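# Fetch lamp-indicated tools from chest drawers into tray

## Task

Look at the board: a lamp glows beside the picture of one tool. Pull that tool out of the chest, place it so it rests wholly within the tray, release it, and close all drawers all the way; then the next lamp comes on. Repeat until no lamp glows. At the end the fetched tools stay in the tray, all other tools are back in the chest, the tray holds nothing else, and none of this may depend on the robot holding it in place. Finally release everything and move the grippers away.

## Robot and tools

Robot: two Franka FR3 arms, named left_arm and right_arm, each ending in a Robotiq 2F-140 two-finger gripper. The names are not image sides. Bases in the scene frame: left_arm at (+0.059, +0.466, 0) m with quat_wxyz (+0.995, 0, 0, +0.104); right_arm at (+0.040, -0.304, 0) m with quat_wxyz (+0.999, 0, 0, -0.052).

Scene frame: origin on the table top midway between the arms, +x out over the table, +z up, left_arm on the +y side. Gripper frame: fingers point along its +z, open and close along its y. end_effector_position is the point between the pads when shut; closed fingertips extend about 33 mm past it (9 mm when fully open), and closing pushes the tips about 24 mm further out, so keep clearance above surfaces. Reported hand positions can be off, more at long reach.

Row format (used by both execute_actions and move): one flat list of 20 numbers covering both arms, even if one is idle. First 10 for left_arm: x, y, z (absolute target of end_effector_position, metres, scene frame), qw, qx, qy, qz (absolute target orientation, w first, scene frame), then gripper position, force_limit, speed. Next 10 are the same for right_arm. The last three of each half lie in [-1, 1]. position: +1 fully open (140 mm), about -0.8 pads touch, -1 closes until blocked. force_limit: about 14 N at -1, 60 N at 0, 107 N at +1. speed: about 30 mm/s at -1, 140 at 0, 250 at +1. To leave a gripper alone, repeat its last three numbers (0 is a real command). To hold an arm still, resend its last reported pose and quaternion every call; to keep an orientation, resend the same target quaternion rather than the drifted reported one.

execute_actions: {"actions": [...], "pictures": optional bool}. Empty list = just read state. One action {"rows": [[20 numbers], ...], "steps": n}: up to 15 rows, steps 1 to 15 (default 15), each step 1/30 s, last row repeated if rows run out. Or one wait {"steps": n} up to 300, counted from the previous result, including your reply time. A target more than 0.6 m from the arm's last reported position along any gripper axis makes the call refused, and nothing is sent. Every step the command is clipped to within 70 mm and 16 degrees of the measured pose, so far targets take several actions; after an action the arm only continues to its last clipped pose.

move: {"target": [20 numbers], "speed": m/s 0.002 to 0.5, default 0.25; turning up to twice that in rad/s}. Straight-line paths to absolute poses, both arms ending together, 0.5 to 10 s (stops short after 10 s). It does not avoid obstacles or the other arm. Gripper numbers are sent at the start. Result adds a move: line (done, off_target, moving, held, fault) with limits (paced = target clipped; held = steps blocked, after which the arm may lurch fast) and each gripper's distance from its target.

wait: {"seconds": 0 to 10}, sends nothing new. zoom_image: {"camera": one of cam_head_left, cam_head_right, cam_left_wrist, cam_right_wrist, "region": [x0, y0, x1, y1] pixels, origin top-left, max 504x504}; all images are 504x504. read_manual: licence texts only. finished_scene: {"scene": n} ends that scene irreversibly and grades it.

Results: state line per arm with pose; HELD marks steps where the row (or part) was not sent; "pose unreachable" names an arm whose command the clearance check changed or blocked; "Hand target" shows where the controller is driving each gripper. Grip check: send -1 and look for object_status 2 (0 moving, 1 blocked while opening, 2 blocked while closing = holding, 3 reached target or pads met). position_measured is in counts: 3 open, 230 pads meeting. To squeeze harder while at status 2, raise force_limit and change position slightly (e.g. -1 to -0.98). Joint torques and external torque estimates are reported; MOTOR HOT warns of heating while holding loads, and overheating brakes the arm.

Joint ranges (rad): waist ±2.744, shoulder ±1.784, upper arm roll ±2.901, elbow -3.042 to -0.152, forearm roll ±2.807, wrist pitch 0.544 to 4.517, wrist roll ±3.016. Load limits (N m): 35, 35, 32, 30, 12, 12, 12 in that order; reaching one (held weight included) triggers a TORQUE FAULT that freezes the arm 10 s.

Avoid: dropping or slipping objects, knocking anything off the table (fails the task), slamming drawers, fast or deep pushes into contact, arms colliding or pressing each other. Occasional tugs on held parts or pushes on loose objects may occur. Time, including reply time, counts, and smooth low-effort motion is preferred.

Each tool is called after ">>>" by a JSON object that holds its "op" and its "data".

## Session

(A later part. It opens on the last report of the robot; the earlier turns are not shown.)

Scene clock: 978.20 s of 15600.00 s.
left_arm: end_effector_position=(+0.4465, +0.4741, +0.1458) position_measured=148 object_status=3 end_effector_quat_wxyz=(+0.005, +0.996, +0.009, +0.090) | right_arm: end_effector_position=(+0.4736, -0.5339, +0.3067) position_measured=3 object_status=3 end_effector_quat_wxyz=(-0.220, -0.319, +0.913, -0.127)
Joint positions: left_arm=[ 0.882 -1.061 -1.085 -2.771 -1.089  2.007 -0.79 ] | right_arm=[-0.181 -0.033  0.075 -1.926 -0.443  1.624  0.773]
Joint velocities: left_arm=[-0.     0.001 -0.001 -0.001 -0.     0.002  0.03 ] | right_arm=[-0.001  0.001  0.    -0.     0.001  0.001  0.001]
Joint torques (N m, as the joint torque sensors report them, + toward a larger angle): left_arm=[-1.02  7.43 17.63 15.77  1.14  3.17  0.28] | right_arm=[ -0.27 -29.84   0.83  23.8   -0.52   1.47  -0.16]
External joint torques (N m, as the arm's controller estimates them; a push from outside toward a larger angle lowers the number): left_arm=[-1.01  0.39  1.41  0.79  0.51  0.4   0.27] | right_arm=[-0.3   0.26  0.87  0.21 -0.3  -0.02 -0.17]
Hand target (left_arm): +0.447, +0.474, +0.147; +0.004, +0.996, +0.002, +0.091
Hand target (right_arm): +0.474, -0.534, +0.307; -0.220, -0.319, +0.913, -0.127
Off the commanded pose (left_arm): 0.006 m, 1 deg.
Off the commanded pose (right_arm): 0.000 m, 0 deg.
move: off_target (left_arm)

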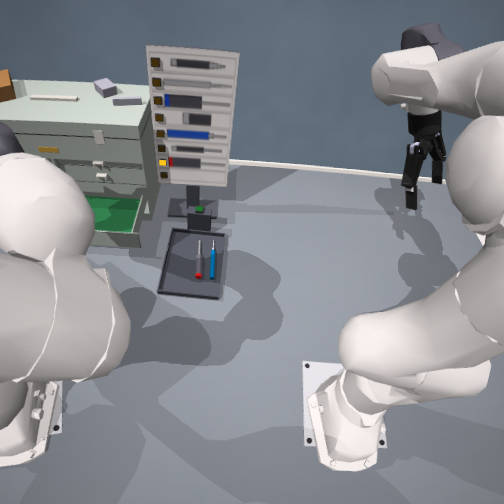

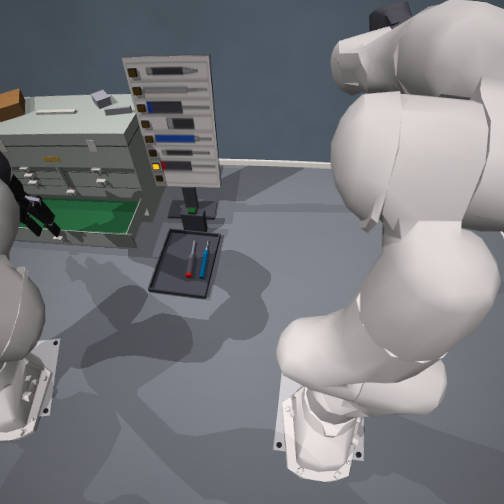

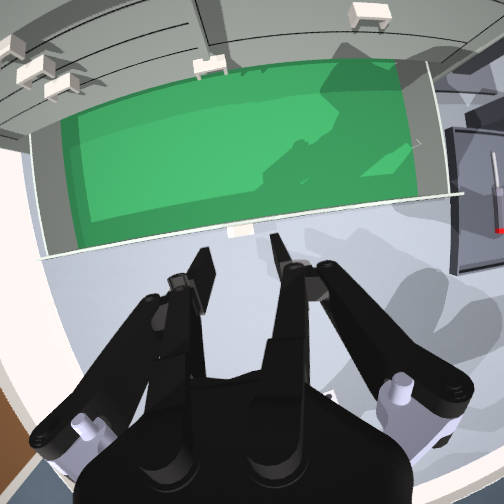

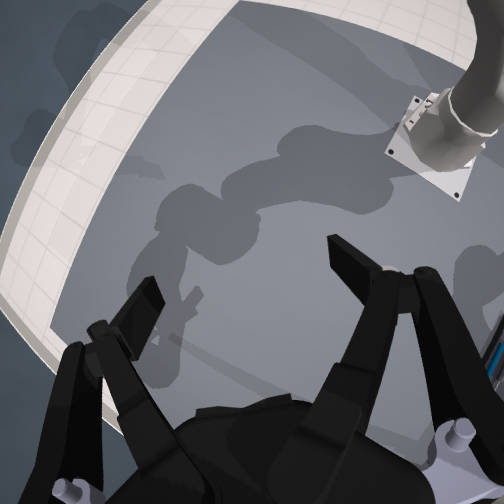

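>>> {"op": "move", "data": {"target": [0.445,0.478,0.087,0,0.996,0,0.087,-0.15,-0.3,0,0.4736,-0.5339,0.3067,-0.220,-0.319,0.913,-0.127,1,0,0], "speed": 0.07}}

>>> {"op": "move", "data": {"target": [0.545,0.476,0.087,0,0.996,0,0.087,-0.15,-0.3,0,0.4736,-0.5339,0.3067,-0.220,-0.319,0.913,-0.127,1,0,0], "speed": 0.035}}

>>> {"op": "move", "data": {"target": [0.532,0.476,0.083,0,0.94,0,0.342,-0.15,-0.3,0,0.4736,-0.5339,0.3067,-0.220,-0.319,0.913,-0.127,1,0,0], "speed": 0.15}}

>>> {"op": "move", "data": {"target": [0.592,0.475,0.082,0,0.94,0,0.342,-0.15,-0.3,0,0.4736,-0.5339,0.3067,-0.220,-0.319,0.913,-0.127,1,0,0], "speed": 0.035}}

>>> {"op": "move", "data": {"target": [0.606,0.475,0.082,0,0.94,0,0.342,-0.15,-0.3,0,0.4736,-0.5339,0.3067,-0.220,-0.319,0.913,-0.127,1,0,0], "speed": 0.012}}

>>> {"op": "move", "data": {"target": [0.57,0.475,0.082,0,0.94,0,0.342,-0.15,-0.3,0,0.4736,-0.5339,0.3067,-0.220,-0.319,0.913,-0.127,1,0,0], "speed": 0.08}}

Scene clock: 1000.53 s of 15600.00 s.
left_arm: end_effector_position=(+0.4450, +0.4778, +0.0879) position_measured=148 object_status=3 end_effector_quat_wxyz=(-0.001, +0.996, +0.004, +0.086) | right_arm: end_effector_position=(+0.4736, -0.5339, +0.3067) position_measured=3 object_status=3 end_effector_quat_wxyz=(-0.220, -0.319, +0.913, -0.127)
Joint positions: left_arm=[ 0.941 -0.991 -1.277 -2.807 -1.242  2.142 -0.717] | right_arm=[-0.181 -0.033  0.075 -1.926 -0.443  1.624  0.773]
Joint velocities: left_arm=[ 0.001  0.003 -0.002  0.002 -0.006  0.014  0.022] | right_arm=[-0.    -0.002 -0.    -0.001 -0.    -0.     0.001]
Joint torques (N m, as the joint torque sensors report them, + toward a larger angle): left_arm=[ 1.51  8.64 16.53 11.97 -0.04  3.28  0.13] | right_arm=[ -0.27 -29.7    1.03  23.82  -0.5    1.46  -0.12]
External joint torques (N m, as the arm's controller estimates them; a push from outside toward a larger angle lowers the number): left_arm=[ 1.53  1.09  0.21 -0.23 -0.69  0.52  0.13] | right_arm=[-0.24  0.62  1.14  0.15 -0.27 -0.04 -0.12]
Hand target (left_arm): +0.445, +0.479, +0.087; -0.002, +0.996, +0.001, +0.087
Hand target (right_arm): +0.474, -0.534, +0.307; -0.220, -0.319, +0.913, -0.127
Off the commanded pose (left_arm): 0.001 m, 1 deg.
Off the commanded pose (right_arm): 0.000 m, 0 deg.
After step 90, 18.00 s passed at rest.
move: done

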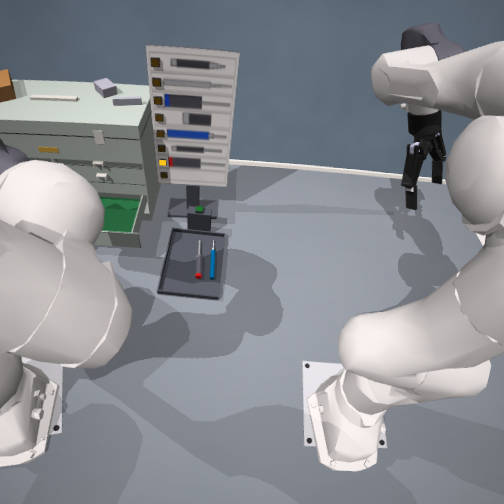

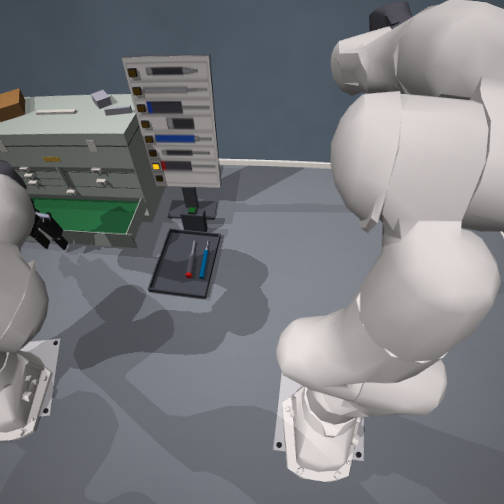

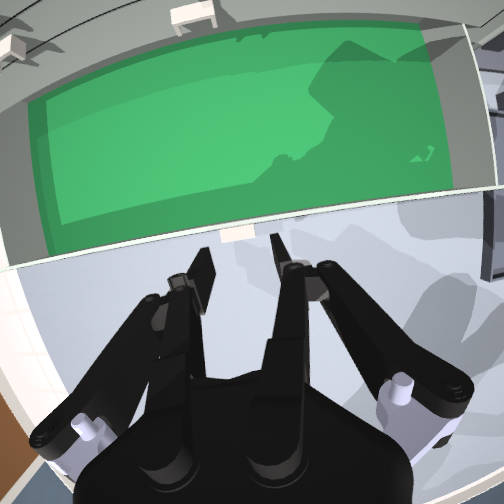

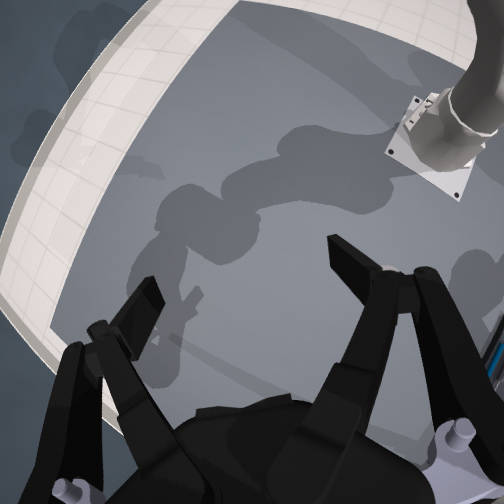

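Scene clock: 1003.67 s of 15600.00 s.
left_arm: end_effector_position=(+0.5425, +0.4757, +0.0870) position_measured=148 object_status=3 end_effector_quat_wxyz=(-0.002, +0.996, -0.005, +0.084) | right_arm: end_effector_position=(+0.4736, -0.5339, +0.3067) position_measured=3 object_status=3 end_effector_quat_wxyz=(-0.220, -0.319, +0.913, -0.127)
Joint positions: left_arm=[ 1.285 -0.939 -1.49  -2.504 -1.242  2.14  -0.721] | right_arm=[-0.181 -0.033  0.075 -1.926 -0.443  1.624  0.773]
Joint velocities: left_arm=[ 0.005 -0.    -0.002  0.005  0.001 -0.004 -0.004] | right_arm=[ 0.    -0.    -0.001  0.    -0.001  0.     0.001]
Joint torques (N m, as the joint torque sensors report them, + toward a larger angle): left_arm=[ 1.89 12.28 20.95 13.34  0.07  3.35 -0.26] | right_arm=[ -0.33 -29.53   0.72  24.    -0.55   1.54  -0.12]
External joint torques (N m, as the arm's controller estimates them; a push from outside toward a larger angle lowers the number): left_arm=[ 1.92 -0.71 -0.19  1.33 -0.59  0.57 -0.27] | right_arm=[-0.34  0.7   0.78  0.38 -0.32  0.05 -0.12]
Hand target (left_arm): +0.544, +0.477, +0.088; -0.003, +0.996, +0.000, +0.086
Hand target (right_arm): +0.474, -0.534, +0.307; -0.220, -0.319, +0.913, -0.127
Off the commanded pose (left_arm): 0.003 m, 1 deg.
Off the commanded pose (right_arm): 0.000 m, 0 deg.
move: done

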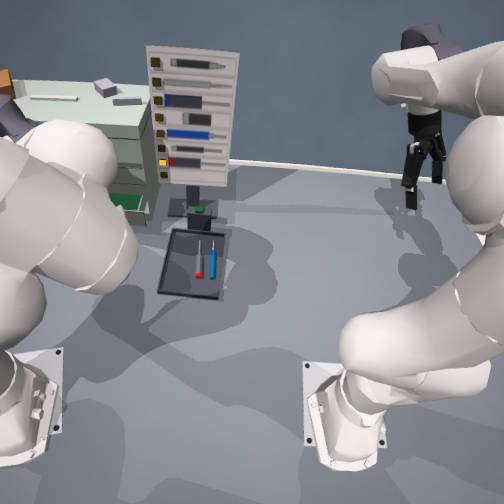

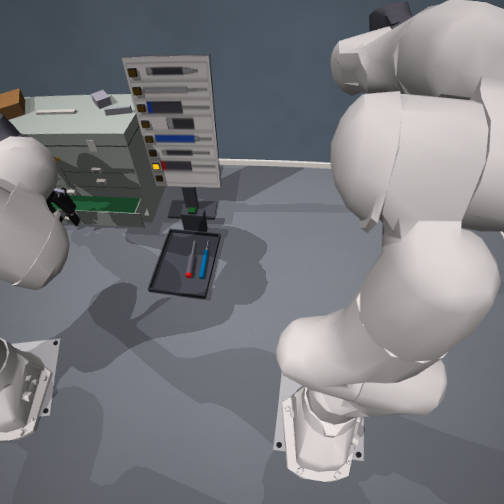

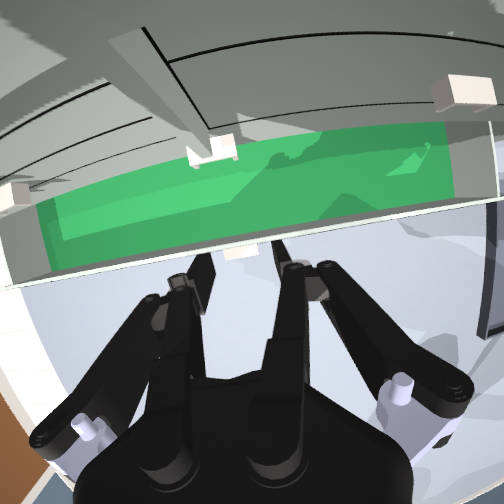

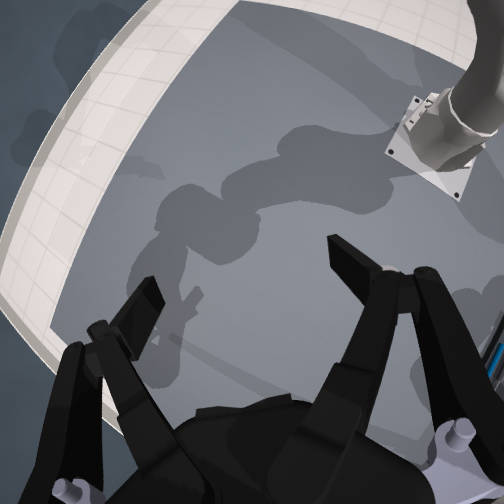

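Scene clock: 1006.10 s of 15600.00 s.
left_arm: end_effector_position=(+0.5349, +0.4797, +0.0862) position_measured=148 object_status=3 end_effector_quat_wxyz=(+0.003, +0.938, +0.002, +0.347) | right_arm: end_effector_position=(+0.4736, -0.5339, +0.3067) position_measured=3 object_status=3 end_effector_quat_wxyz=(-0.220, -0.319, +0.913, -0.127)
Joint positions: left_arm=[ 0.983 -1.125 -1.582 -2.877 -2.232  2.323 -0.225] | right_arm=[-0.181 -0.033  0.075 -1.926 -0.443  1.624  0.773]
Joint velocities: left_arm=[-0.    -0.007 -0.    -0.004 -0.01  -0.01   0.029] | right_arm=[ 0.001  0.     0.    -0.     0.    -0.     0.   ]
Joint torques (N m, as the joint torque sensors report them, + toward a larger angle): left_arm=[-1.89 10.77 17.94  5.42 -0.67  1.47  0.14] | right_arm=[ -0.56 -29.85   1.05  23.88  -0.51   1.41  -0.18]
External joint torques (N m, as the arm's controller estimates them; a push from outside toward a larger angle lowers the number): left_arm=[-1.94 -0.39  0.64  0.74 -1.18 -0.76  0.13] | right_arm=[-0.53  0.24  1.15  0.31 -0.29 -0.08 -0.19]
Hand target (left_arm): +0.536, +0.476, +0.087; +0.005, +0.937, -0.005, +0.348
Hand target (right_arm): +0.474, -0.534, +0.307; -0.220, -0.319, +0.913, -0.127
Off the commanded pose (left_arm): 0.006 m, 1 deg.
Off the commanded pose (right_arm): 0.000 m, 0 deg.
move: off_target (left_arm)

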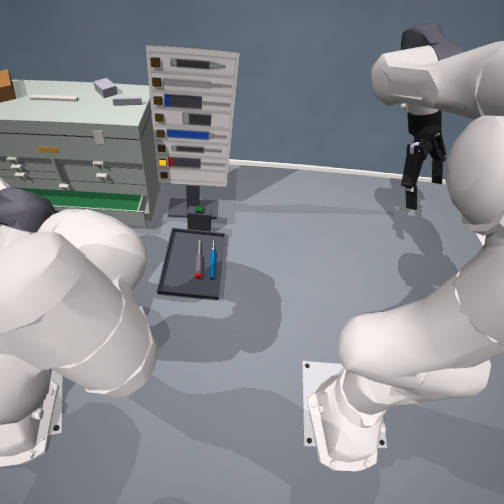

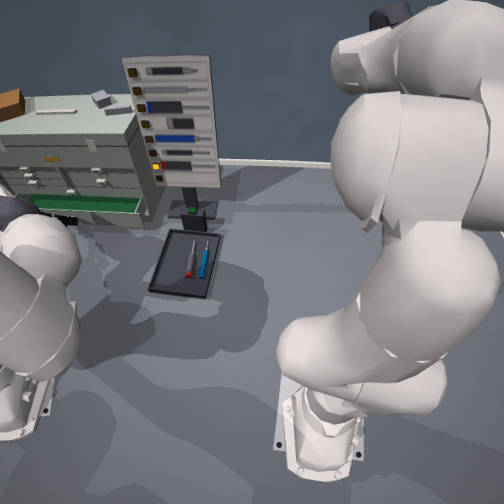

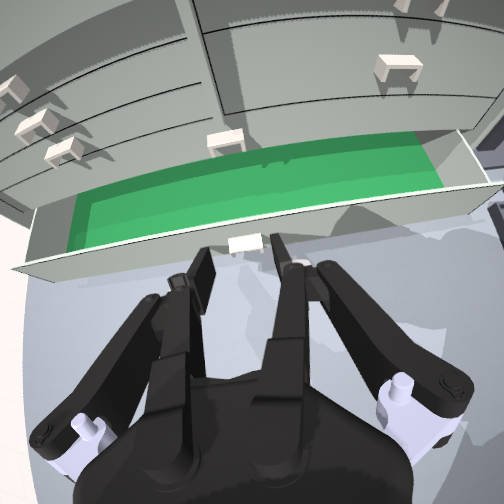

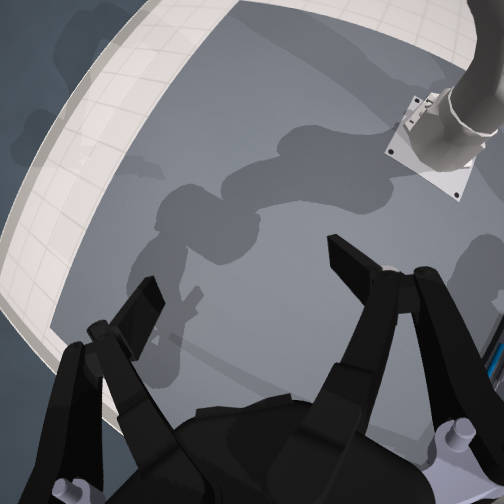

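Scene clock: 1008.03 s of 15600.00 s.
left_arm: end_effector_position=(+0.5910, +0.4769, +0.0834) position_measured=148 object_status=3 end_effector_quat_wxyz=(-0.003, +0.939, -0.001, +0.343) | right_arm: end_effector_position=(+0.4736, -0.5339, +0.3067) position_measured=3 object_status=3 end_effector_quat_wxyz=(-0.220, -0.319, +0.913, -0.127)
Joint positions: left_arm=[ 1.167 -1.126 -1.644 -2.699 -2.192  2.336 -0.235] | right_arm=[-0.181 -0.033  0.075 -1.926 -0.443  1.624  0.773]
Joint velocities: left_arm=[ 0.002  0.    -0.001  0.003  0.002  0.003 -0.003] | right_arm=[ 0.001  0.001 -0.001  0.    -0.001 -0.     0.   ]
Joint torques (N m, as the joint torque sensors report them, + toward a larger angle): left_arm=[ 1.14 15.13 19.56  6.88  0.99  2.44 -0.13] | right_arm=[ -0.12 -29.77   0.99  23.53  -0.48   1.51  -0.11]
External joint torques (N m, as the arm's controller estimates them; a push from outside toward a larger angle lowers the number): left_arm=[ 1.2   1.28 -1.01  1.67  0.45  0.14 -0.15] | right_arm=[-0.08  0.33  1.12 -0.03 -0.25  0.03 -0.12]
Hand target (left_arm): +0.592, +0.475, +0.082; -0.001, +0.940, -0.000, +0.341
Hand target (right_arm): +0.474, -0.534, +0.307; -0.220, -0.319, +0.913, -0.127
Off the commanded pose (left_arm): 0.003 m, 0 deg.
Off the commanded pose (right_arm): 0.000 m, 0 deg.
move: done

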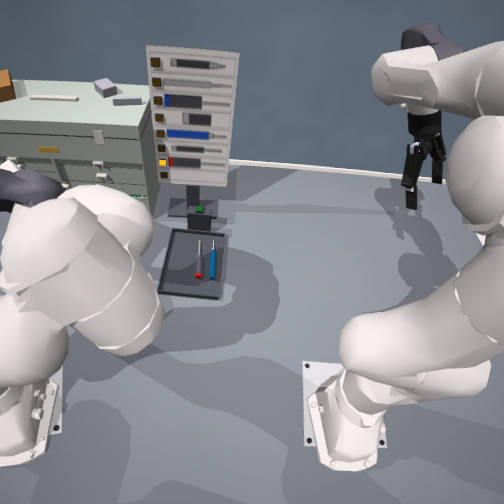

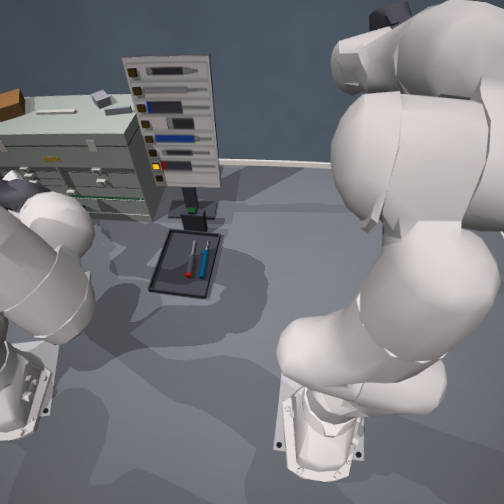

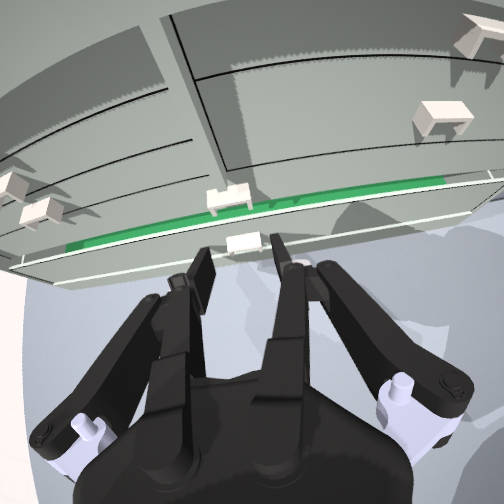

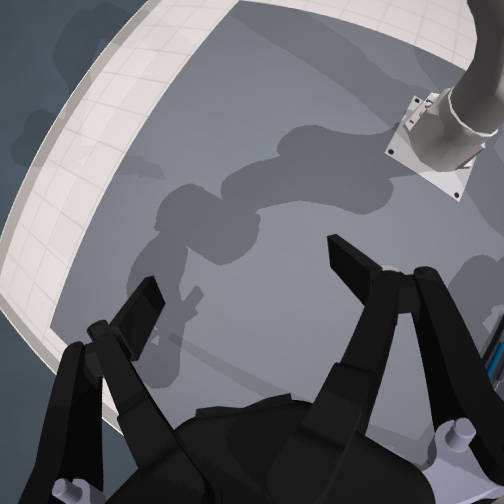

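Scene clock: 1009.53 s of 15600.00 s.
left_arm: end_effector_position=(+0.6044, +0.4766, +0.0832) position_measured=148 object_status=3 end_effector_quat_wxyz=(-0.002, +0.939, -0.002, +0.343) | right_arm: end_effector_position=(+0.4736, -0.5339, +0.3067) position_measured=3 object_status=3 end_effector_quat_wxyz=(-0.220, -0.319, +0.913, -0.127)
Joint positions: left_arm=[ 1.209 -1.125 -1.657 -2.659 -2.184  2.336 -0.237] | right_arm=[-0.181 -0.033  0.075 -1.926 -0.443  1.624  0.773]
Joint velocities: left_arm=[0.002 0.001 0.    0.002 0.001 0.001 0.   ] | right_arm=[-0.002  0.    -0.     0.001  0.    -0.    -0.001]
Joint torques (N m, as the joint torque sensors report them, + toward a larger angle): left_arm=[ 3.28 15.54 19.14  8.93  0.87  2.48 -0.29] | right_arm=[ -0.71 -29.64   0.68  23.61  -0.48   1.48  -0.17]
External joint torques (N m, as the arm's controller estimates them; a push from outside toward a larger angle lowers the number): left_arm=[ 3.27  1.03 -2.18  3.51  0.33  0.18 -0.3 ] | right_arm=[-0.7   0.5   0.77  0.02 -0.25  0.   -0.18]
Hand target (left_arm): +0.606, +0.475, +0.082; -0.000, +0.940, -0.000, +0.342
Hand target (right_arm): +0.474, -0.534, +0.307; -0.220, -0.319, +0.913, -0.127
Off the commanded pose (left_arm): 0.003 m, 0 deg.
Off the commanded pose (right_arm): 0.000 m, 0 deg.
move: done

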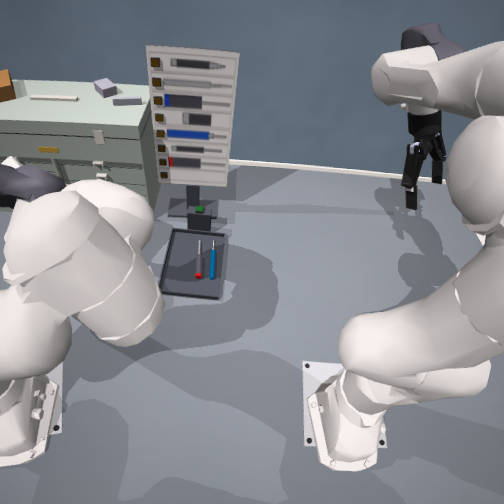

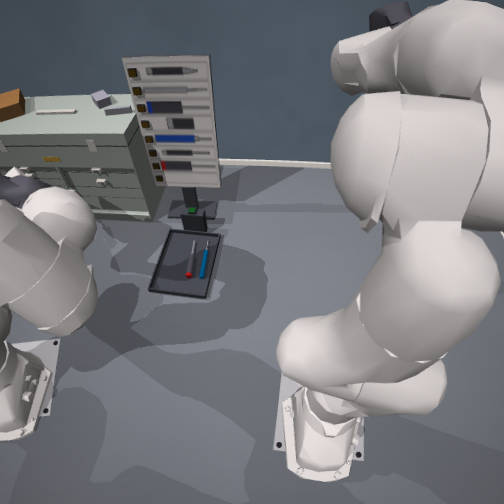

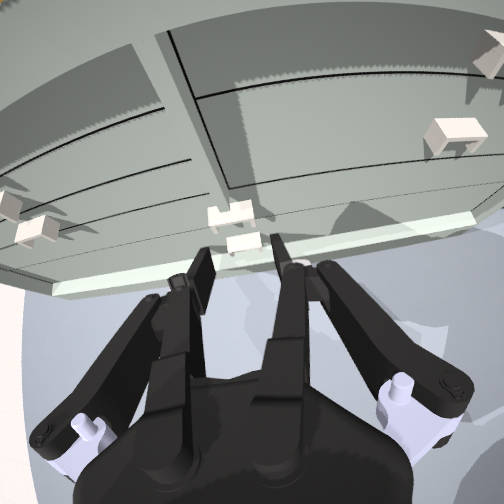

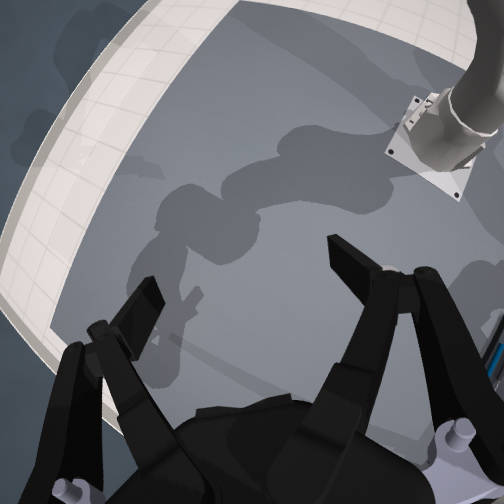

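Scene clock: 1010.33 s of 15600.00 s.
left_arm: end_effector_position=(+0.5703, +0.4750, +0.0810) position_measured=148 object_status=3 end_effector_quat_wxyz=(+0.001, +0.940, +0.001, +0.341) | right_arm: end_effector_position=(+0.4736, -0.5339, +0.3067) position_measured=3 object_status=3 end_effector_quat_wxyz=(-0.220, -0.319, +0.913, -0.127)
Joint positions: left_arm=[ 1.105 -1.118 -1.631 -2.759 -2.206  2.336 -0.234] | right_arm=[-0.181 -0.033  0.075 -1.926 -0.443  1.624  0.773]
Joint velocities: left_arm=[-0.003 -0.     0.003 -0.004 -0.005  0.     0.001] | right_arm=[-0.    -0.    -0.001 -0.     0.     0.     0.001]
Joint torques (N m, as the joint torque sensors report them, + toward a larger angle): left_arm=[-2.27 12.31 21.53  2.94  0.1   2.19  0.27] | right_arm=[ -0.48 -29.84   0.8   23.57  -0.51   1.49  -0.16]
External joint torques (N m, as the arm's controller estimates them; a push from outside toward a larger angle lowers the number): left_arm=[-2.36 -0.55  2.   -2.09 -0.43 -0.1   0.25] | right_arm=[-0.41  0.3   0.94 -0.05 -0.28  0.   -0.17]
Hand target (left_arm): +0.570, +0.475, +0.082; +0.001, +0.940, +0.000, +0.342
Hand target (right_arm): +0.474, -0.534, +0.307; -0.220, -0.319, +0.913, -0.127
Off the commanded pose (left_arm): 0.001 m, 0 deg.
Off the commanded pose (right_arm): 0.000 m, 0 deg.
move: done

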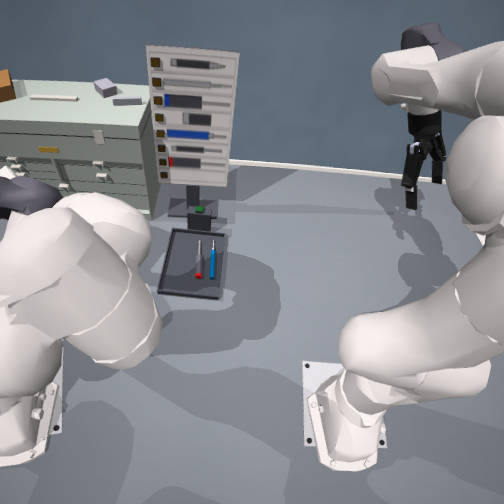

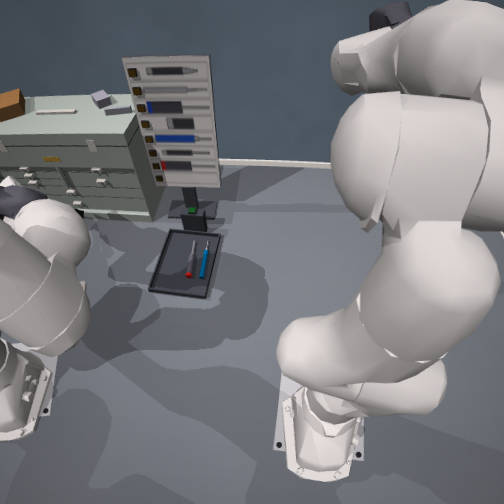

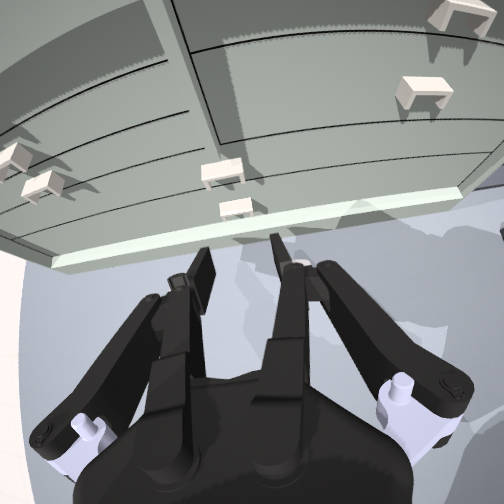

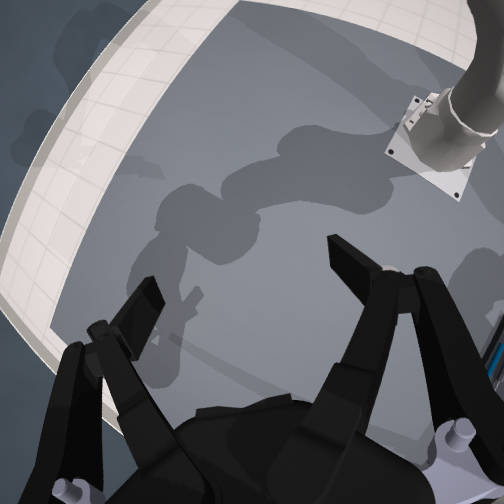

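No lamp lit. Move clear.

>>> {"op": "move", "data": {"target": [0.46,0.48,0.25,0,0.996,0,0.087,-0.15,-0.3,0,0.4736,-0.5339,0.3067,-0.220,-0.319,0.913,-0.127,1,0,0], "speed": 0.15}}

Scene clock: 1018.30 s of 15600.00 s.
left_arm: end_effector_position=(+0.4559, +0.4756, +0.2441) position_measured=148 object_status=3 end_effector_quat_wxyz=(+0.002, +0.997, -0.003, +0.083) | right_arm: end_effector_position=(+0.4736, -0.5339, +0.3067) position_measured=3 object_status=3 end_effector_quat_wxyz=(-0.220, -0.319, +0.913, -0.127)
Joint positions: left_arm=[ 0.93  -1.094 -0.885 -2.587 -0.877  1.786 -0.831] | right_arm=[-0.181 -0.033  0.075 -1.926 -0.443  1.624  0.773]
Joint velocities: left_arm=[ 0.003  0.    -0.     0.001  0.001 -0.014 -0.022] | right_arm=[-0.002  0.002 -0.    -0.002 -0.001 -0.001 -0.001]
Joint torques (N m, as the joint torque sensors report them, + toward a larger angle): left_arm=[ 1.79  6.26 18.29 19.12  1.27  2.31 -0.08] | right_arm=[ -0.35 -29.79   0.72  23.68  -0.54   1.43  -0.1 ]
External joint torques (N m, as the arm's controller estimates them; a push from outside toward a larger angle lowers the number): left_arm=[ 1.76 -1.36  1.48  1.4   0.65 -0.48 -0.08] | right_arm=[-0.32  0.33  0.83  0.12 -0.31 -0.05 -0.11]
Hand target (left_arm): +0.455, +0.476, +0.245; +0.002, +0.997, +0.003, +0.081
Hand target (right_arm): +0.474, -0.534, +0.307; -0.220, -0.319, +0.913, -0.127
Off the commanded pose (left_arm): 0.008 m, 1 deg.
Off the commanded pose (right_arm): 0.000 m, 0 deg.
After step 90, 2.53 s passed at rest.
move: off_target (left_arm)

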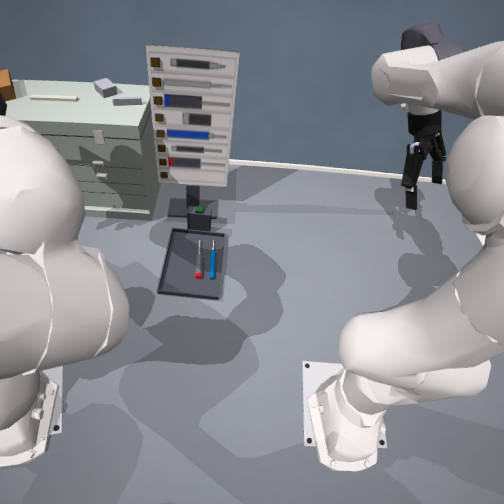

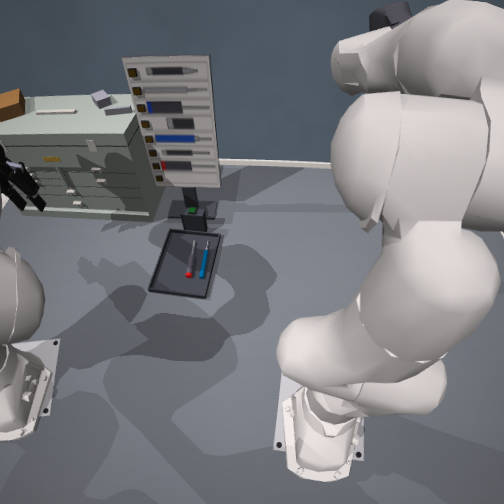

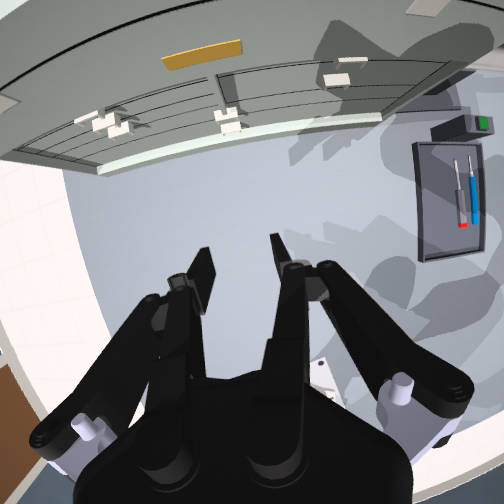

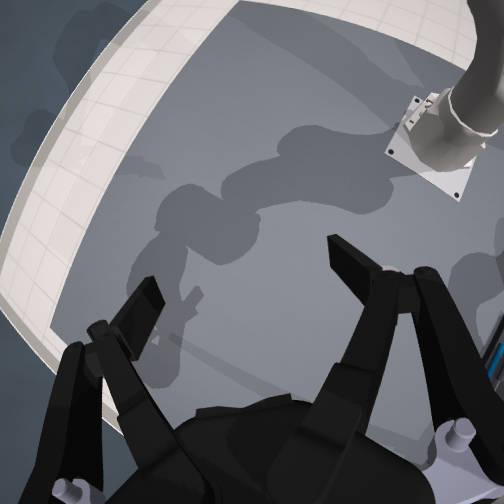

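>>> {"op": "finished_scene", "data": {"scene": 1}}

The scene is finished: the task was done.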